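## Task

Take tube B (blue cap, sitting in rack RK position B4) and seat it fully in mixer MX bore D6, pushed to the bottom. Press the mixer's START key, then keep the tube in that bore until the green lamp on top of the mixer switches off. Do not grip anyone else's tubes and keep them seated in their bores and wells. Every station must still stand upright and level on the bench mat. The result must hold without the robot supporting it. Finish by opening the gripper and backing the arm away.

## Robot and tools

Robot: one Kinova Gen3 arm with seven revolute joints (waist, shoulder, upper arm roll, elbow, forearm roll, wrist pitch, wrist roll) carrying a Robotiq 2F-85 parallel gripper. There is only this one arm, so every command describes a single gripper.

Frame: the scene frame has its origin on the table surface straight below the arm base; +z is up, and +y lies to the left when facing along +x. Positions are in metres, orientations are quaternions written w first (qw, qx, qy, qz). The reported hand position may be slightly off, more so far from the base. The gripper's fingers extend along its own +z axis and close along its own y axis. end_effector_position is the point midway between the pads when closed; closed fingertips stick out about 19 mm past it (6 mm when fully open), and closing pushes the tips about 13 mm further out, so leave room above surfaces.

Bench layout: rack RK is closest to the base. Behind it, left to right: mixer MX, magnet block MG, spectrophotometer SP, balance BAL, dry block DB. Nothing is bolted down. Looking at a station from its front, row A is the closest row and column 1 the leftmost. START sits on the mixer's slanted front face. A green lamp on top shows a run in progress; if the shaking block is bumped or held the run aborts and a red lamp lights, so press START again. Pressing START mid-run has no effect. Occasionally a loose object gets a brief shove from outside.

The row (9 numbers, used by both execute_actions and move): x, y, z, qw, qx, qy, qz, position, speed. The first seven are an absolute target pose for the gripper in the scene frame. position is the finger opening on a -1..1 scale: +1 fully open (85 mm), 0 roughly 41 mm, about -0.8 pads touching, -1 keeps closing until blocked. speed, also -1..1, sets finger closing rate (about 20 mm/s at -1, 85 at 0, 150 at +1). Grip force is not adjustable; a full close presses roughly 190-235 N per pad. To grip, hold position at -1; to grip gently, open first and then close to just under the object's width; to release, command a width larger than the object. Repeat the desired quaternion in every row, since the reported one drifts.

Tools:
- execute_actions {"actions": [...], "pictures": bool}. The list holds zero or one item. Empty list: just report state. An action {"rows": [[9 numbers], ...], "steps": n} runs n control steps (1 to 15, default 15, each 1/30 s), one row per step, reusing the last row if rows run out. A wait {"steps": n} (up to 300) sends nothing and returns n steps after the previous result, thinking time included. A target more than 0.6 m from the last reported position along any gripper axis is refused and nothing is sent.
- move {"target": [9 numbers], "speed": m/s}: a straight-line path to one absolute pose, speed 0.002-0.5 (default 0.25), rotation capped at twice that in rad/s. The path takes 0.5-10 s and is cut off after 10 s. Finger values are applied at the start. It does not avoid obstacles, may overshoot the speed near full extension, and contact is harder the faster you go or the deeper the target lies past the contact.
- wait {"seconds": 0-10}: lets time run without new commands.
- zoom_image {"camera": one of cam_head_left, cam_head_right, cam_high, cam_low, cam_wrist, "region": [x0, y0, x1, y1]}: pixel box of that camera's latest 504x504 image, origin top-left, at most 504 by 504.
- read_manual {"section": "licences"}: licence text only.
- finished_scene {"scene": n}: ends the current scene irreversibly, grades it and loads the next task.

Motion behaviour: each step the commanded pose is clipped to within 70 mm and 16 degrees of the measured pose, then damped inverse kinematics chases it, favouring position over orientation. Joints are speed- and acceleration-limited and stop together on reversal; after a big move the arm may lag, so check the reported pose and send the remainder. The elbow cannot fully straighten.

Results: a state line with end_effector_position and end_effector_quat_wxyz, joint positions, joint torques (offset and noisy; changes at rest indicate contact or load), position_measured_pct (about 50 minus 50 times the finger position; 0 is fully open; stopping below about 90 means something is held or blocking, around 90 means pads met), a Hand target line, and camera images. "pose unreachable" and HELD mark steps changed or blocked by the clearance check (a mount under the base counts as arm). move adds a "move:" line: done, off_target, moving, held or fault, plus limits such as paced (pose clipped) or held (some steps blocked; the arm may then speed up sharply), and the distance to target.

Avoid: contact torque at a joint's load limit (48.6 N m for the first four joints, 30.6 for the three wrist joints, held weight included) causes a TORQUE FAULT, a 10 s stop and loss of the rest of the call. Holding loads heats motors: MOTOR HOT from 60 °C, and at 75 °C an OVER-TEMPERATURE FAULT lets the arm sag. Do not drop tubes, slam, hit or shove stations, and never knock anything off the table, which ends the scene.

Each tool is called after ">>>" by a JSON object that holds its "op" and its "data", one argument or row to a line.

## Session

>>> {"op": "execute_actions", "data": {
  "actions": []
}}

Scene clock: 0.00 s of 9600.00 s.
end_effector_position=(+0.0844, -0.3862, +0.2402) position_measured_pct=0.0 end_effector_quat_wxyz=(+0.246, -0.186, +0.863, +0.401)
Joint positions: [ 1.788  1.076 -0.515  1.089 -0.06   1.893  3.289]
Joint velocities: [ 0.     0.    -0.    -0.001  0.     0.     0.   ]
Joint torques (N m, as the joint torque sensors report them, + toward a larger angle): no reading
Hand target: +0.084, -0.386, +0.240; +0.246, -0.186, +0.863, +0.401

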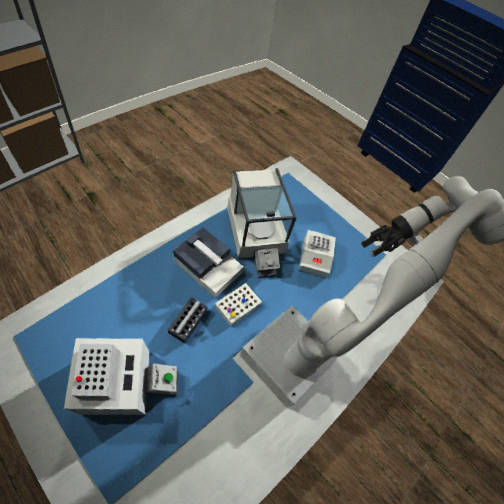

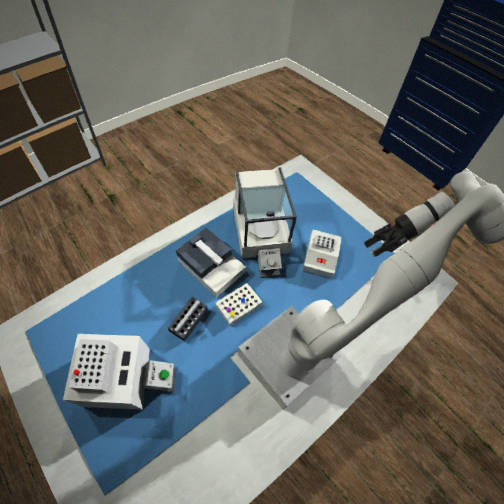

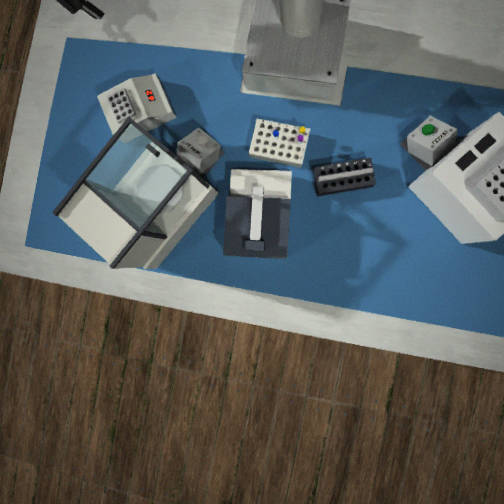

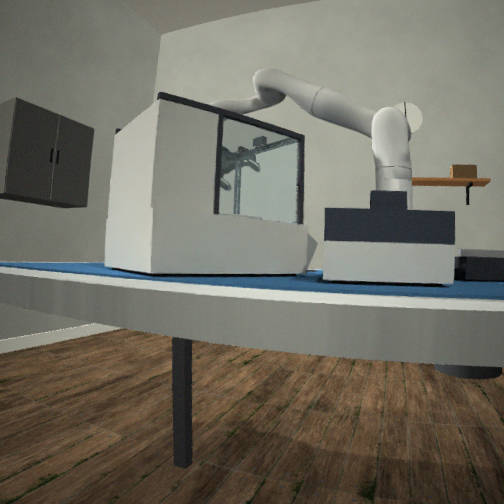

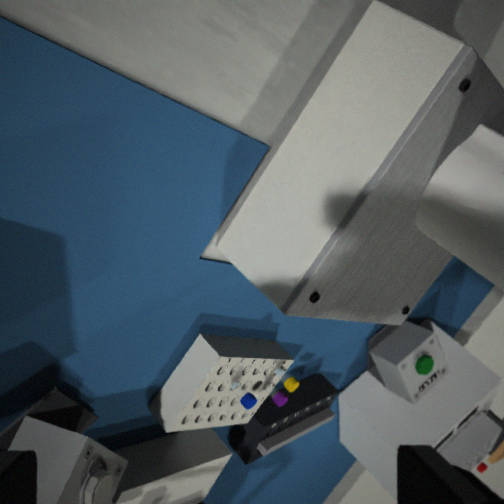

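>>> {"op": "move", "data": {
  "target": [0.30, 0.0, 0.35, 0, 0, 1, 0, 1, 0],
  "speed": 0.3
}}

Scene clock: 6.67 s of 9600.00 s.
end_effector_position=(+0.3011, -0.0009, +0.3507) position_measured_pct=0.0 end_effector_quat_wxyz=(+0.003, +0.001, +1.000, -0.001)
Joint positions: [ 1.144  0.153 -1.329  1.935  0.173  1.171  1.287]
Joint velocities: [-0.029  0.022  0.    -0.006  0.013  0.013 -0.017]
Joint torques (N m, as the joint torque sensors report them, + toward a larger angle): [-0.37 -4.33 -0.89 -8.28 -0.27  0.08  0.19]
Hand target: +0.301, -0.000, +0.351; +0.002, -0.001, +1.000, +0.000
Off the commanded pose: 0.002 m, 0 deg.
move: done

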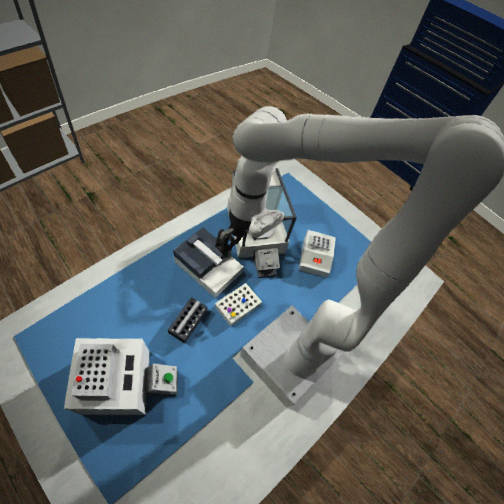

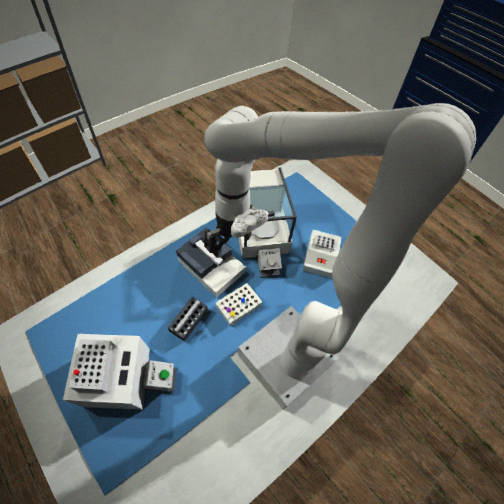

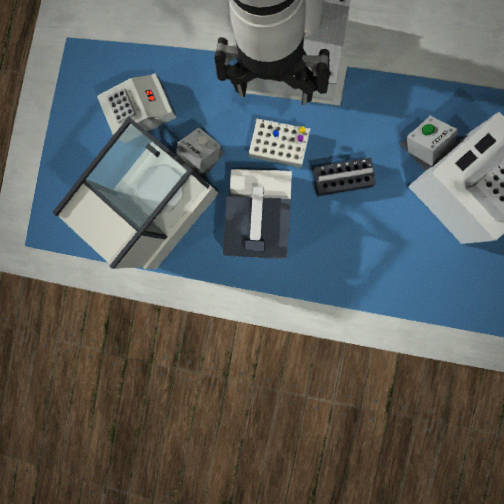

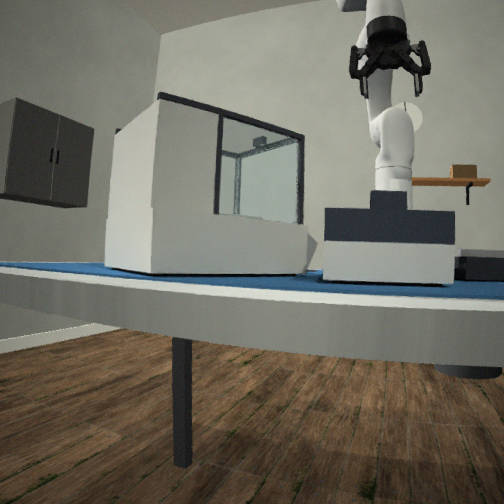

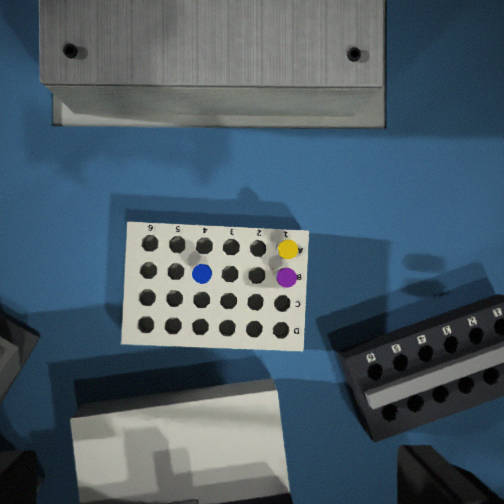

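>>> {"op": "move", "data": {
  "target": [0.26, -0.035, 0.16, 0, 0, 1, 0, -0.2, 0],
  "speed": 0.25
}}

Scene clock: 13.57 s of 9600.00 s.
end_effector_position=(+0.2601, -0.0348, +0.1603) position_measured_pct=59.9 end_effector_quat_wxyz=(+0.000, +0.000, +1.000, +0.002)
Joint positions: [ 0.78   0.496 -0.932  2.39   0.777  0.584  0.762]
Joint velocities: [-0.02   0.003  0.004  0.002  0.012 -0.002 -0.015]
Joint torques (N m, as the joint torque sensors report them, + toward a larger angle): [ 0.3  -9.09 -1.73 -3.71  0.   -0.35  0.26]
Hand target: +0.260, -0.034, +0.160; +0.000, -0.001, +1.000, +0.001
Off the commanded pose: 0.000 m, 0 deg.
move: done

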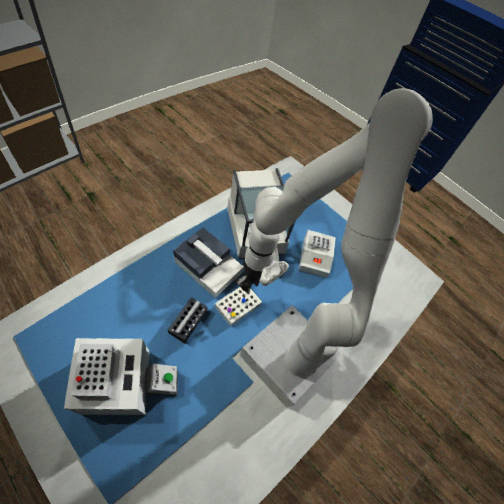

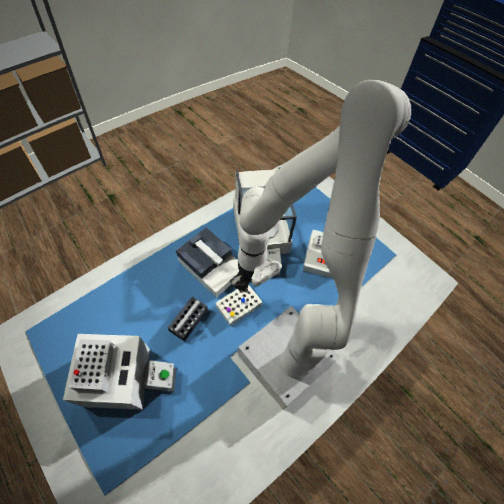

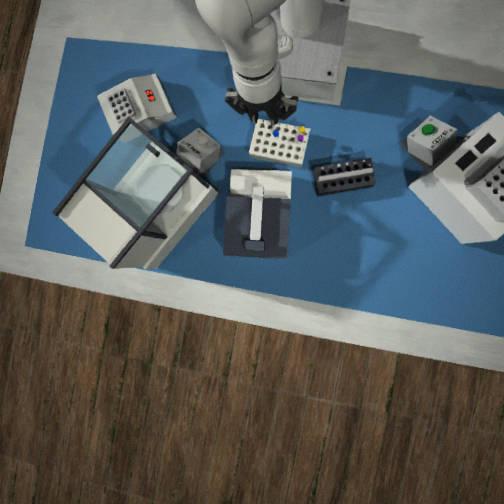

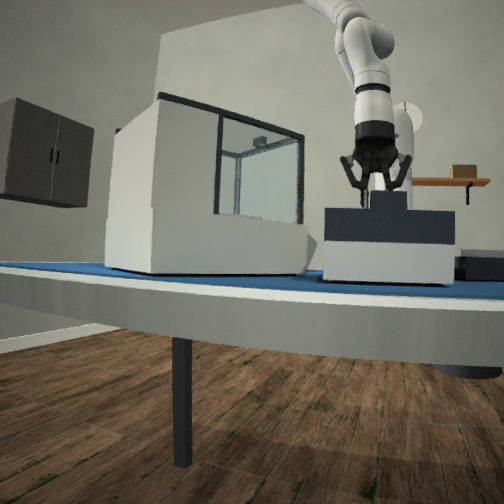

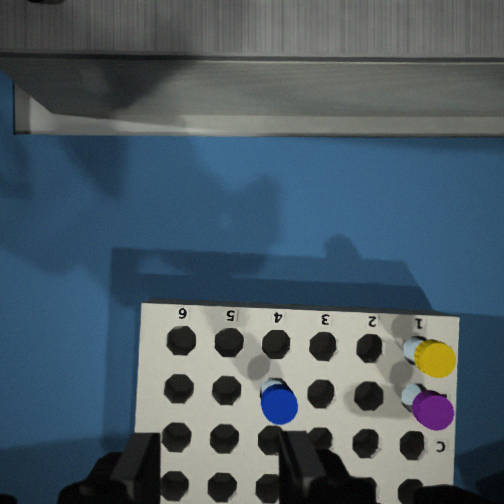

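>>> {"op": "move", "data": {
  "target": [0.261, -0.013, 0.105, 0, 0, 1, 0, -0.2, 0],
  "speed": 0.1
}}

Scene clock: 25.00 s of 9600.00 s.
end_effector_position=(+0.2609, -0.0131, +0.1052) position_measured_pct=59.9 end_effector_quat_wxyz=(-0.001, +0.001, +1.000, +0.001)
Joint positions: [ 0.496  0.637 -0.691  2.444  1.162  0.433  0.319]
Joint velocities: [-0.028  0.001  0.014  0.011  0.044 -0.012 -0.049]
Joint torques (N m, as the joint torque sensors report them, + toward a larger angle): [ -0.87 -11.88  -1.35  -0.86   0.    -0.17   0.28]
Hand target: +0.261, -0.013, +0.105; -0.000, -0.000, +1.000, +0.001
Off the commanded pose: 0.000 m, 0 deg.
move: done

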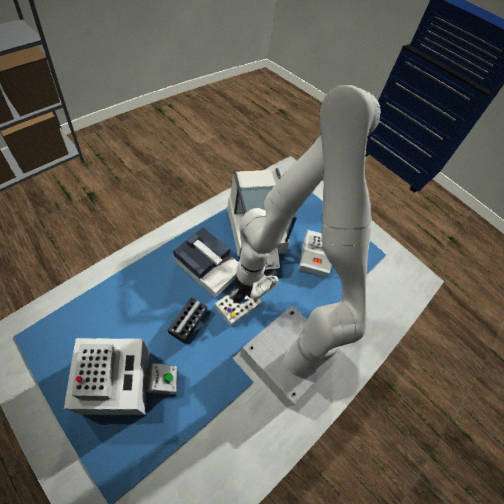

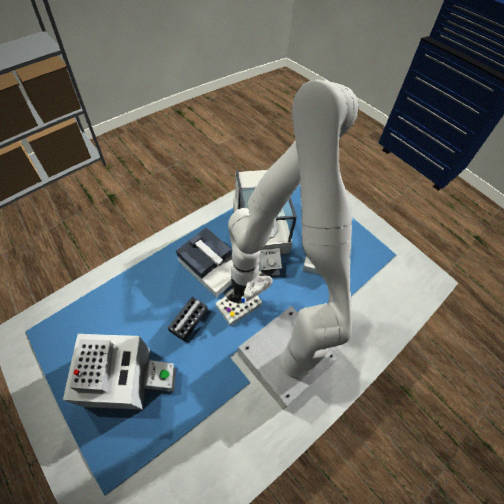

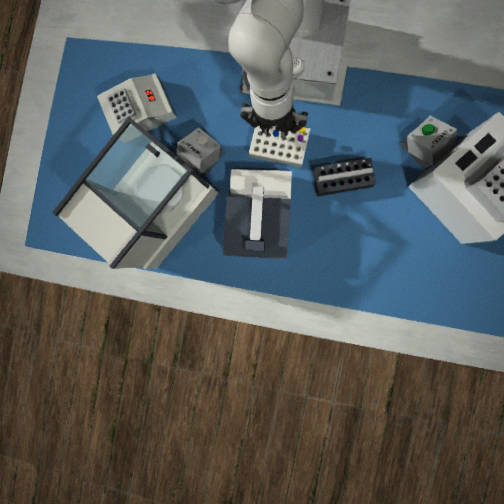

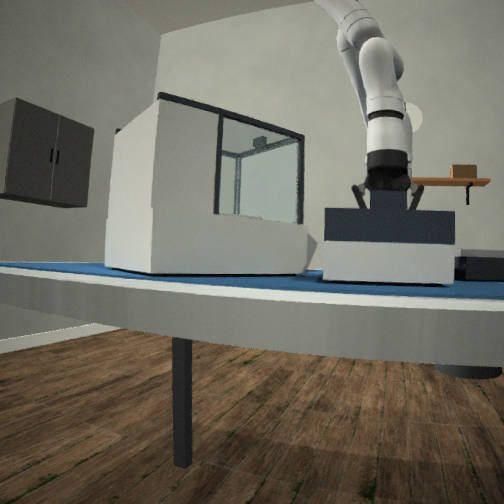

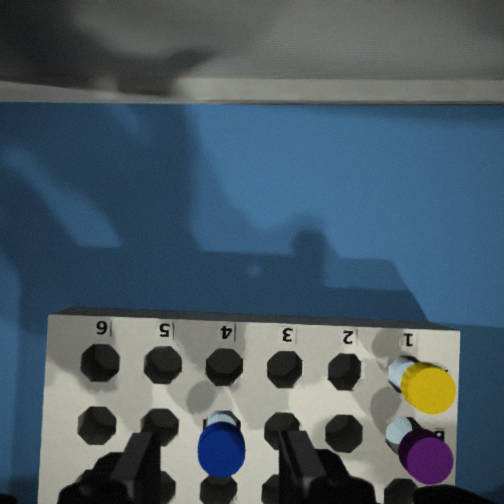

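>>> {"op": "move", "data": {
  "target": [0.258, -0.013, 0.079, 0, 0, 1, 0, -0.2, 0],
  "speed": 0.05
}}

>>> {"op": "execute_actions", "data": {
  "actions": [
    {"rows": [[0.258, -0.013, 0.079, 0, 0, 1, 0, -0.62, -0.5]], "steps": 15}
  ],
  "pictures": false
}}

>>> {"op": "move", "data": {
  "target": [0.258, -0.013, 0.20, 0, 0, 1, 0, -0.62, -0.5],
  "speed": 0.1
}}

Scene clock: 37.87 s of 9600.00 s.
end_effector_position=(+0.2581, -0.0130, +0.0793) position_measured_pct=59.9 end_effector_quat_wxyz=(-0.000, +0.000, +1.000, +0.000)
Joint positions: [ 0.42   0.714 -0.594  2.467  1.437  0.387  0.058]
Joint velocities: [-0.009  0.007  0.004  0.012  0.061 -0.001 -0.063]
Joint torques (N m, as the joint torque sensors report them, + toward a larger angle): [ -0.89 -12.04  -1.79  -0.16   0.02  -0.23   0.33]
Hand target: +0.258, -0.013, +0.079; -0.000, -0.000, +1.000, +0.000
Off the commanded pose: 0.000 m, 0 deg.
move: done

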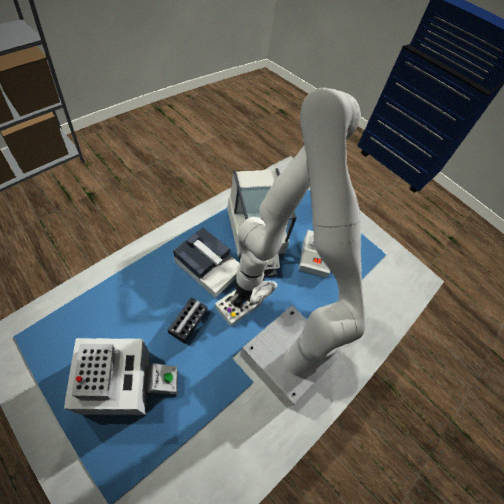

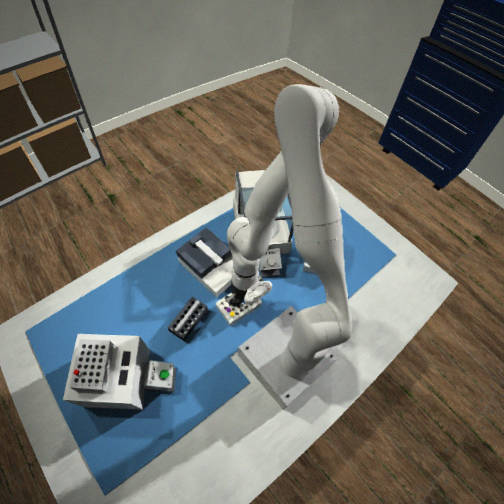

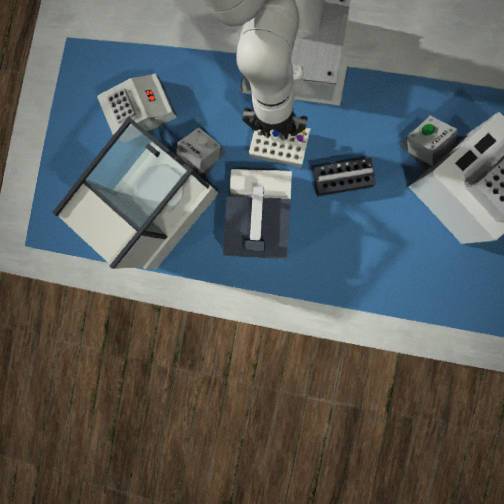

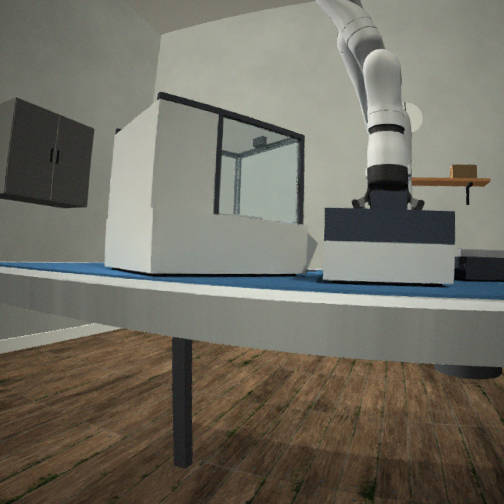

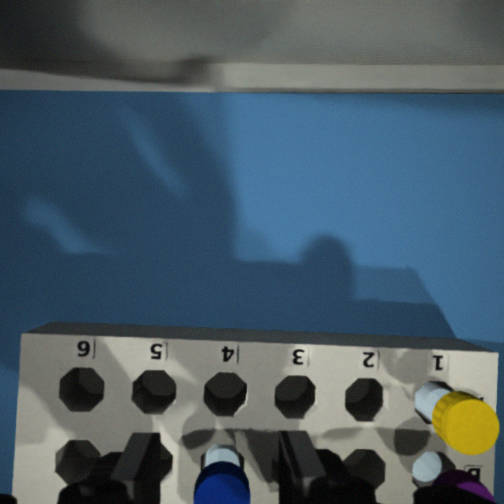

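Scene clock: 38.37 s of 9600.00 s.
end_effector_position=(+0.2580, -0.0130, +0.0790) position_measured_pct=79.8 end_effector_quat_wxyz=(+0.000, +0.000, +1.000, -0.000)
Joint positions: [ 0.418  0.715 -0.594  2.468  1.446  0.387  0.049]
Joint velocities: [-0.    -0.     0.    -0.     0.001 -0.     0.001]
Joint torques (N m, as the joint torque sensors report them, + toward a larger angle): [ -0.16 -11.85  -1.71   0.24   0.11  -0.01   0.29]
Hand target: +0.258, -0.013, +0.079; -0.000, -0.000, +1.000, +0.000
Off the commanded pose: 0.000 m, 0 deg.
Steps of this call (steps 1 to 15: all 15 steps of this action). Readings (end_effector_position | what the end effector reports):
1: (+0.2580, -0.0130, +0.0792) | position_measured_pct=59.9
2: (+0.2580, -0.0130, +0.0791) | position_measured_pct=60.3
4: (+0.2580, -0.0130, +0.0791) | position_measured_pct=63.1
8: (+0.2580, -0.0130, +0.0790) | position_measured_pct=69.8
15: the state above

Scene clock: 40.30 s of 9600.00 s.
end_effector_position=(+0.2582, -0.0134, +0.1998) position_measured_pct=79.8 end_effector_quat_wxyz=(+0.001, -0.001, +1.000, -0.001)
Joint positions: [ 0.804  0.367 -1.026  2.346  0.535  0.673  0.914]
Joint velocities: [ 0.016 -0.005 -0.001 -0.004 -0.008  0.003  0.012]
Joint torques (N m, as the joint torque sensors report them, + toward a larger angle): [-0.42 -8.52 -1.57 -4.75  0.03  0.08  0.21]
Hand target: +0.258, -0.014, +0.200; +0.001, +0.000, +1.000, -0.001
Off the commanded pose: 0.001 m, 0 deg.
move: done

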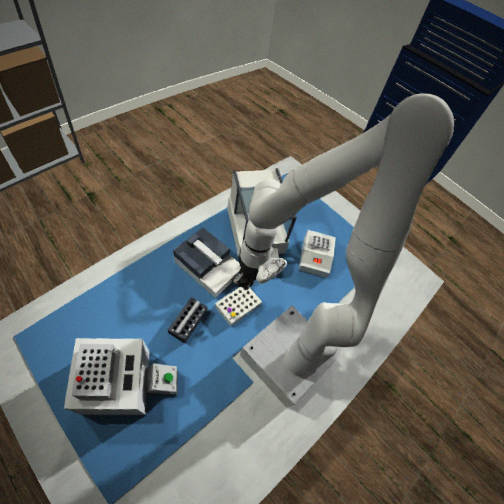

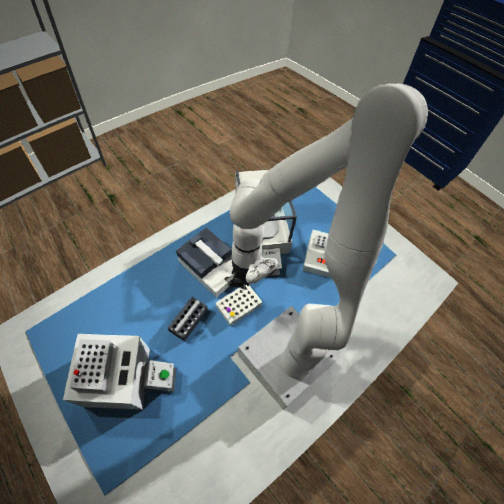

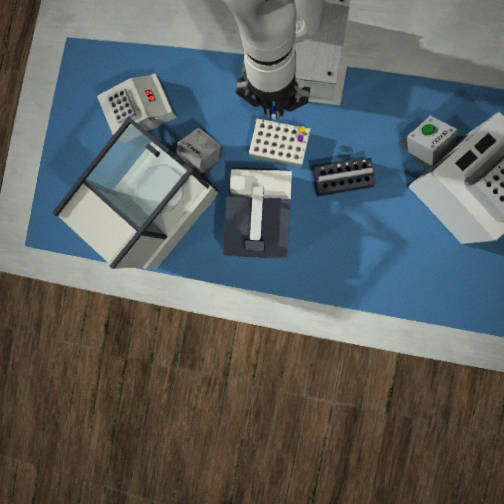

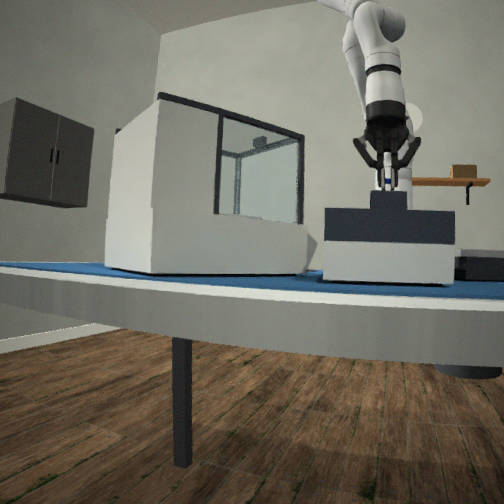

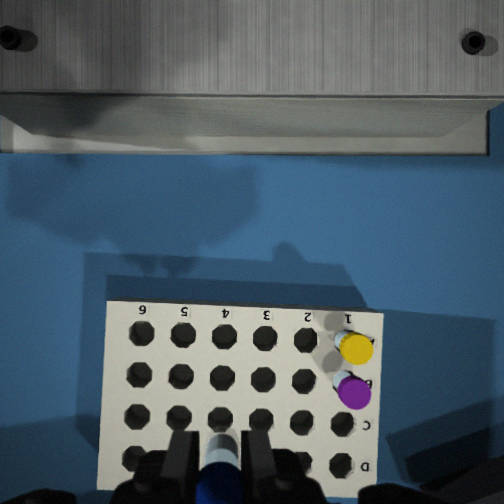

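>>> {"op": "move", "data": {
  "target": [0.30, 0.42, 0.36, 0, -0.462, 0.887, 0, -0.66, -0.5],
  "speed": 0.25
}}

Scene clock: 47.57 s of 9600.00 s.
end_effector_position=(+0.3002, +0.4204, +0.3604) position_measured_pct=81.0 end_effector_quat_wxyz=(+0.001, -0.460, +0.888, +0.001)
Joint positions: [-0.418  0.737 -1.136  1.227  0.657  1.559  1.053]
Joint velocities: [-0.009  0.005  0.001 -0.004  0.     0.004  0.001]
Joint torques (N m, as the joint torque sensors report them, + toward a larger angle): [ -0.1  -18.36  -4.57  -7.15  -0.17  -0.12   0.08]
Hand target: +0.300, +0.421, +0.360; +0.001, -0.461, +0.888, +0.001
Off the commanded pose: 0.001 m, 0 deg.
move: done

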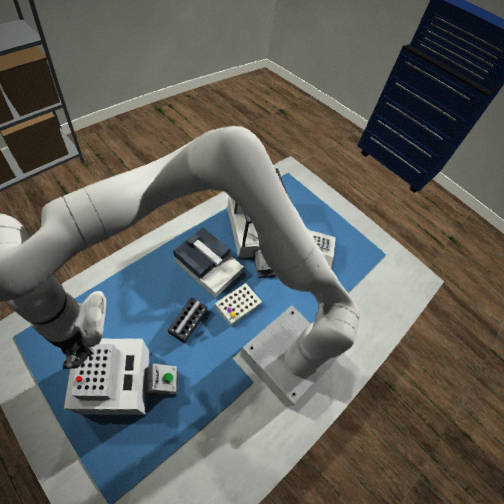

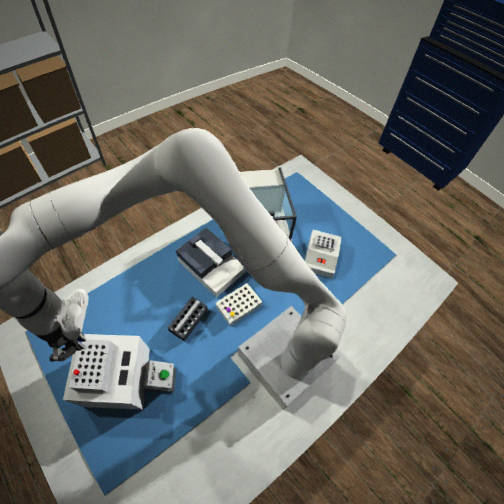

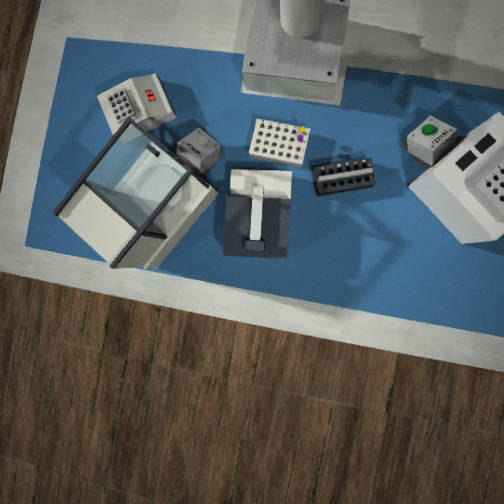

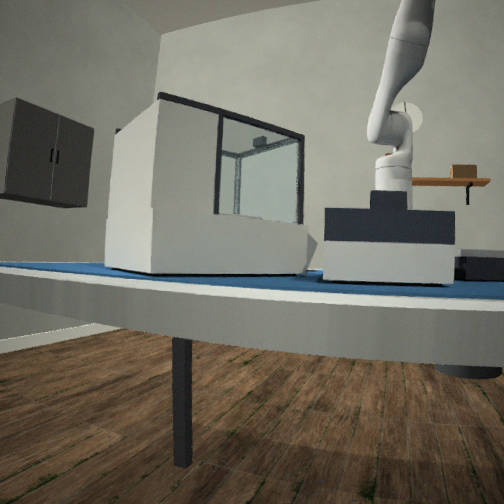

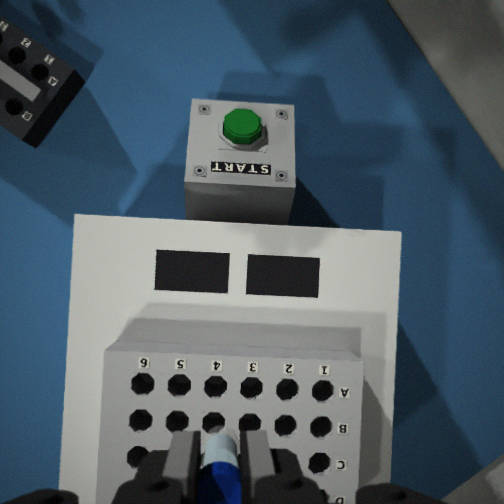

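>>> {"op": "move", "data": {
  "target": [0.381, 0.456, 0.28, 0, -0.462, 0.887, 0, -0.66, -0.5],
  "speed": 0.15
}}

Scene clock: 54.77 s of 9600.00 s.
end_effector_position=(+0.3812, +0.4558, +0.2803) position_measured_pct=81.0 end_effector_quat_wxyz=(+0.000, -0.462, +0.887, -0.000)
Joint positions: [-0.476  0.948 -1.043  1.041  0.781  1.521  1.179]
Joint velocities: [-0.004  0.005  0.001 -0.003 -0.     0.001  0.001]
Joint torques (N m, as the joint torque sensors report them, + toward a larger angle): [ -0.42 -23.28  -4.82  -6.42   0.24   0.21   0.28]
Hand target: +0.381, +0.456, +0.280; -0.000, -0.462, +0.887, -0.000
Off the commanded pose: 0.000 m, 0 deg.
move: done

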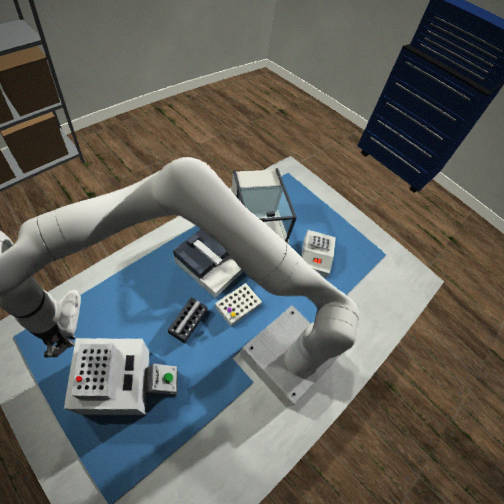

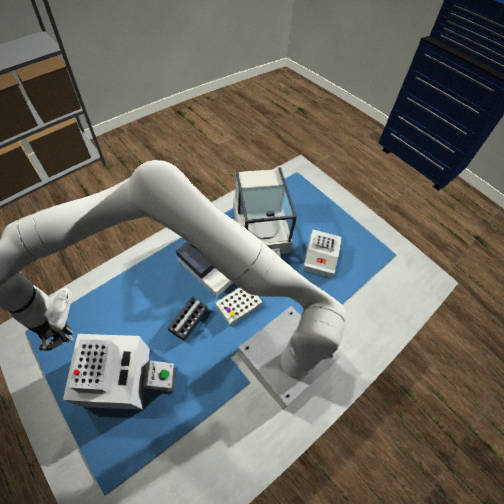

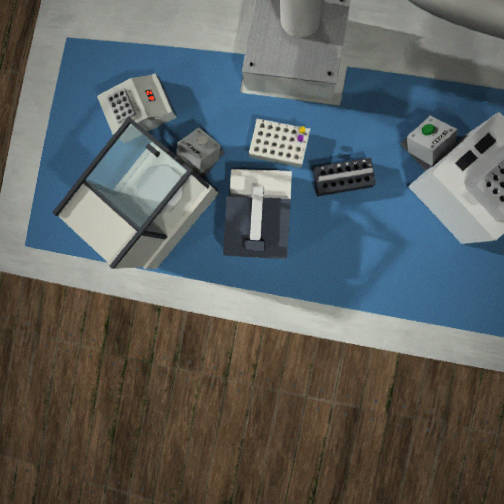

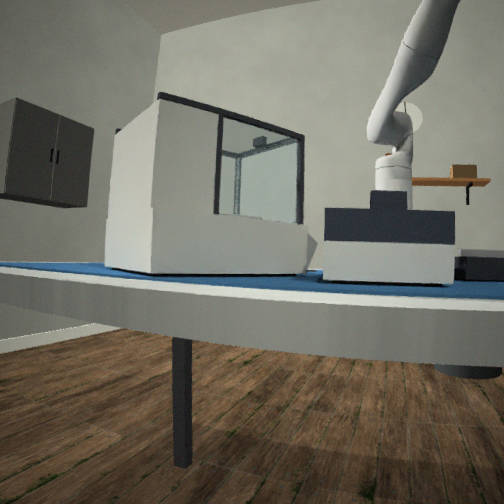

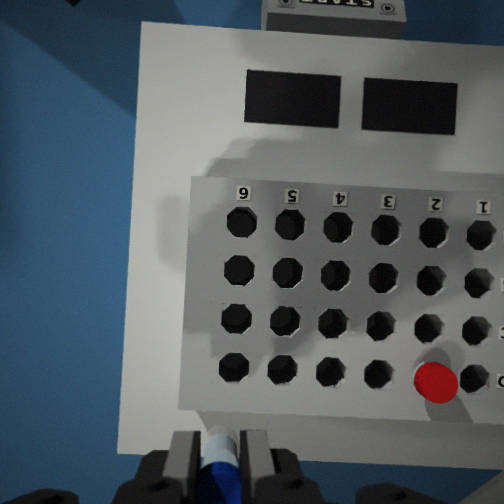

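>>> {"op": "move", "data": {
  "target": [0.3716, 0.4523, 0.232, 0, -0.462, 0.887, 0, -0.66, -0.5],
  "speed": 0.08
}}

Scene clock: 60.43 s of 9600.00 s.
end_effector_position=(+0.3734, +0.4539, +0.2404) position_measured_pct=81.0 end_effector_quat_wxyz=(+0.006, -0.461, +0.887, +0.002)
Joint positions: [-0.453  0.971 -1.036  1.16   0.811  1.409  1.117]
Joint velocities: [ 0.005 -0.004 -0.005  0.014  0.006 -0.009 -0.009]
Joint torques (N m, as the joint torque sensors report them, + toward a larger angle): [ -1.73 -12.    -2.    -2.78  -0.2   -1.43   0.16]
Hand target: +0.372, +0.452, +0.232; -0.000, -0.462, +0.887, +0.000
Off the commanded pose: 0.009 m, 1 deg.
move: off_target

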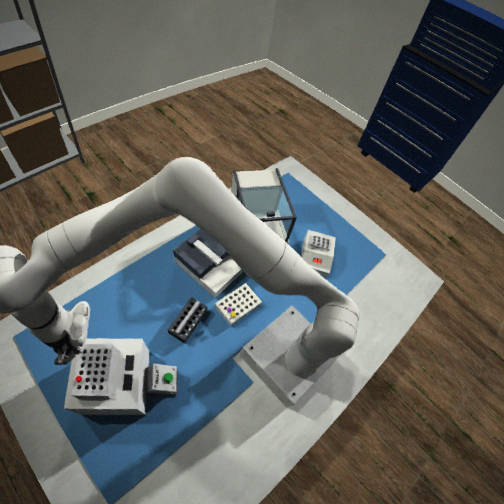

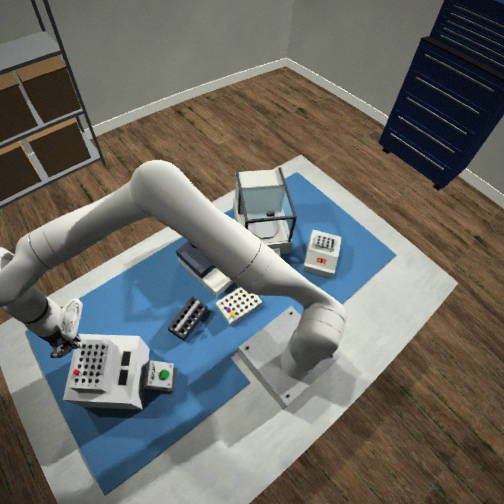

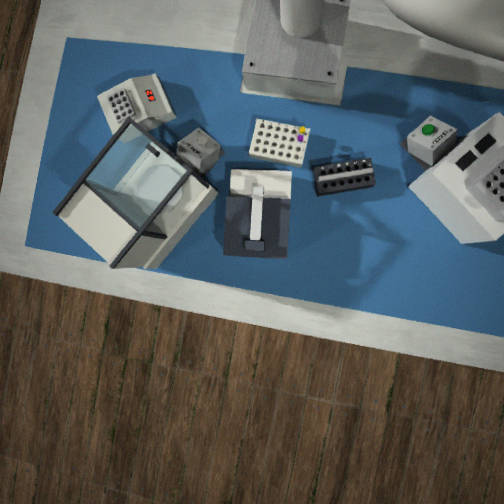

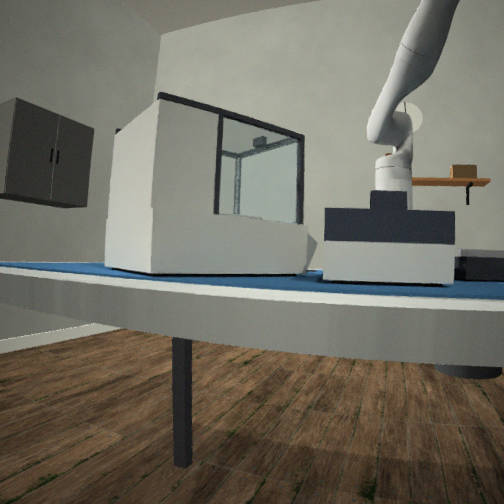

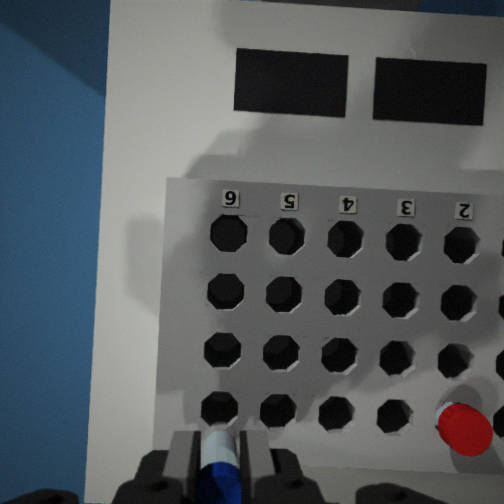

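>>> {"op": "move", "data": {
  "target": [0.3712, 0.4508, 0.248, 0, -0.462, 0.887, 0, -0.66, -0.5],
  "speed": 0.05
}}

>>> {"op": "move", "data": {
  "target": [0.3712, 0.4508, 0.228, 0, -0.462, 0.887, 0, -0.66, -0.5],
  "speed": 0.03
}}

Scene clock: 67.77 s of 9600.00 s.
end_effector_position=(+0.3712, +0.4508, +0.2479) position_measured_pct=81.0 end_effector_quat_wxyz=(+0.000, -0.462, +0.887, +0.000)
Joint positions: [-0.453  0.963 -1.04   1.148  0.798  1.434  1.127]
Joint velocities: [-0.    -0.001 -0.001 -0.003 -0.002  0.005  0.002]
Joint torques (N m, as the joint torque sensors report them, + toward a larger angle): [ -0.33 -22.39  -5.18  -6.23  -0.34  -0.26   0.21]
Hand target: +0.371, +0.451, +0.248; +0.000, -0.462, +0.887, -0.000
Off the commanded pose: 0.000 m, 0 deg.
move: done

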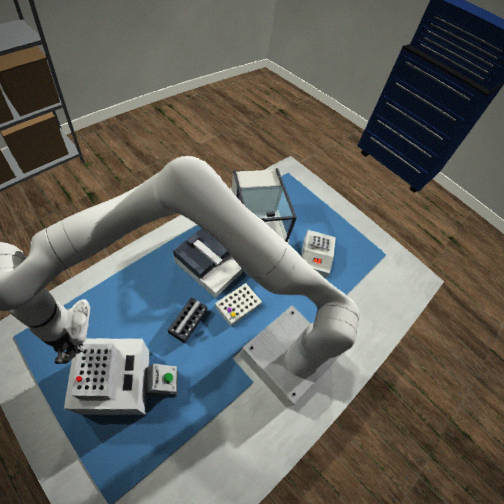

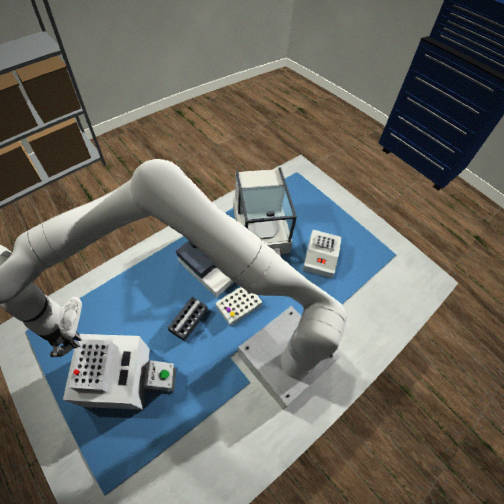

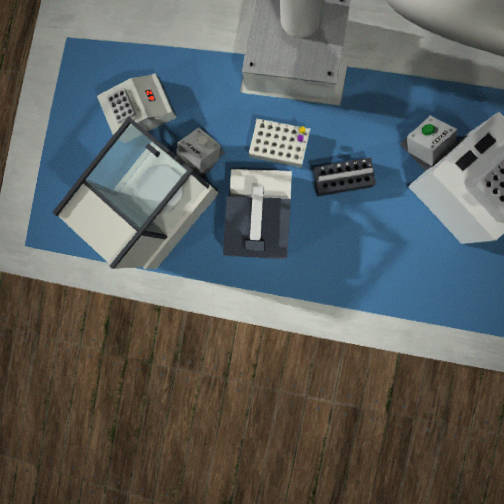

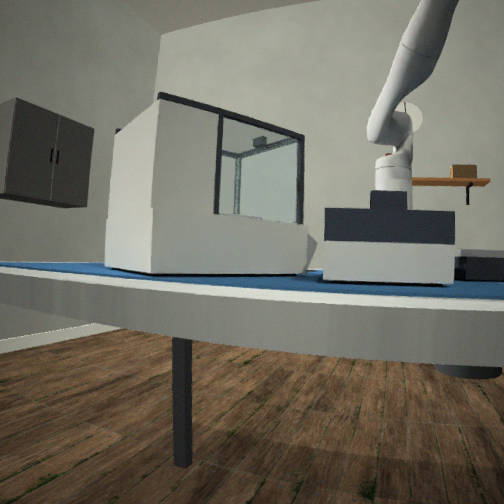

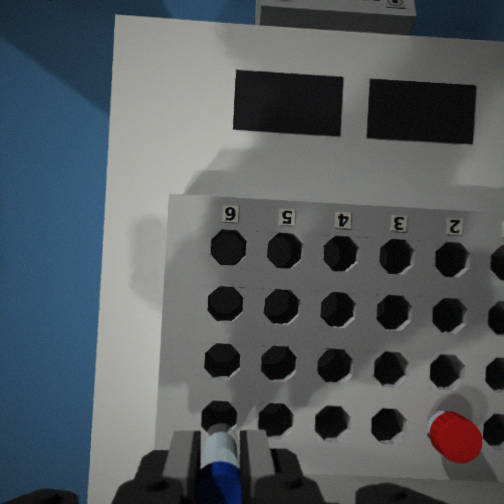

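Scene clock: 68.67 s of 9600.00 s.
end_effector_position=(+0.3729, +0.4534, +0.2396) position_measured_pct=81.0 end_effector_quat_wxyz=(+0.008, -0.461, +0.887, +0.003)
Joint positions: [-0.448  0.968 -1.039  1.172  0.815  1.399  1.111]
Joint velocities: [ 0.001  0.001 -0.002  0.003  0.006 -0.007 -0.004]
Joint torques (N m, as the joint torque sensors report them, + toward a larger angle): [-0.45 -8.41 -1.25 -2.32  0.36 -1.72  0.09]
Hand target: +0.371, +0.451, +0.228; -0.000, -0.462, +0.887, +0.000
Off the commanded pose: 0.012 m, 1 deg.
move: off_target

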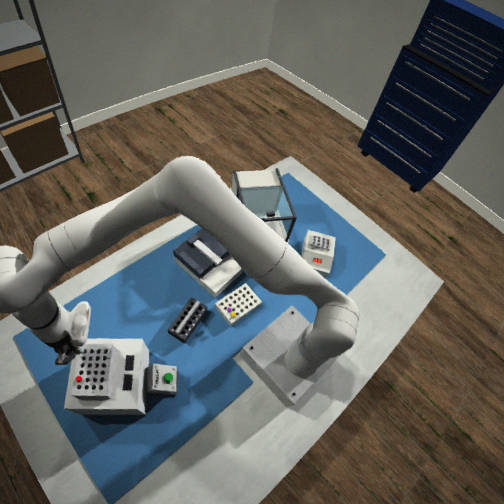

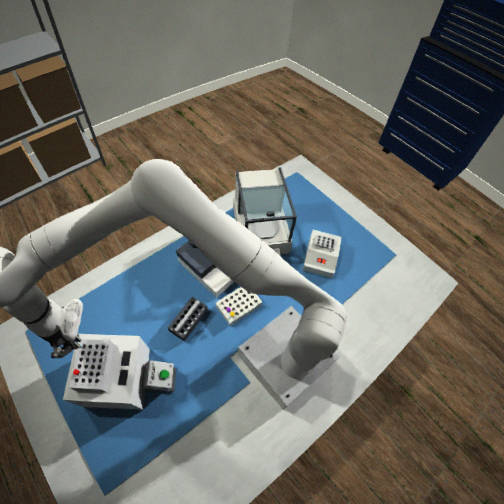

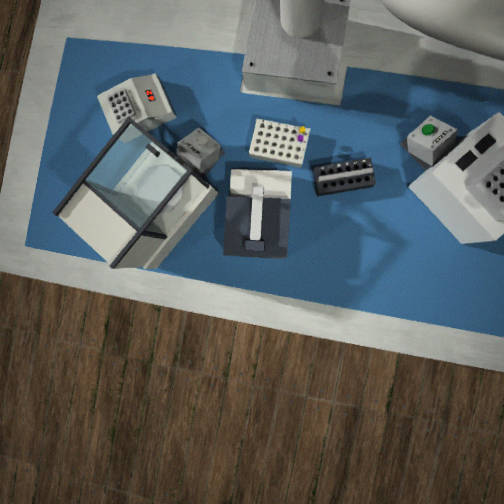

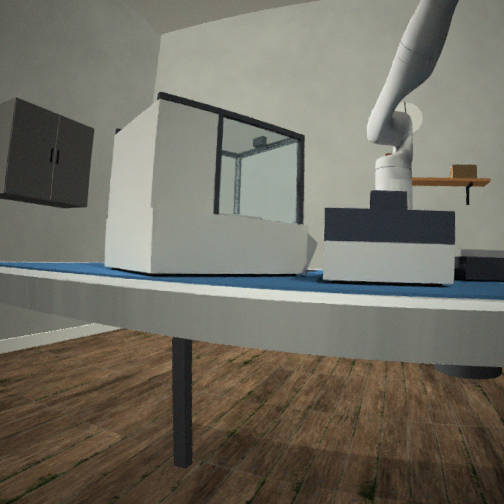

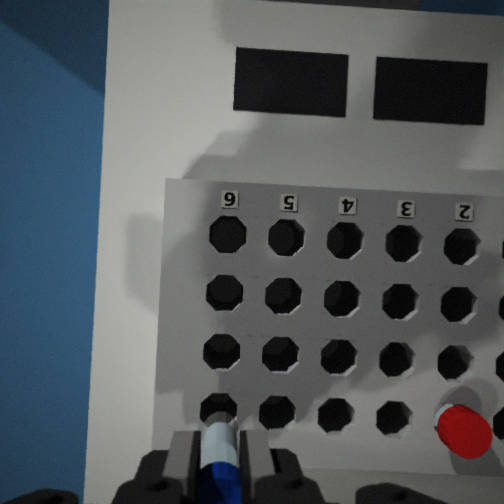

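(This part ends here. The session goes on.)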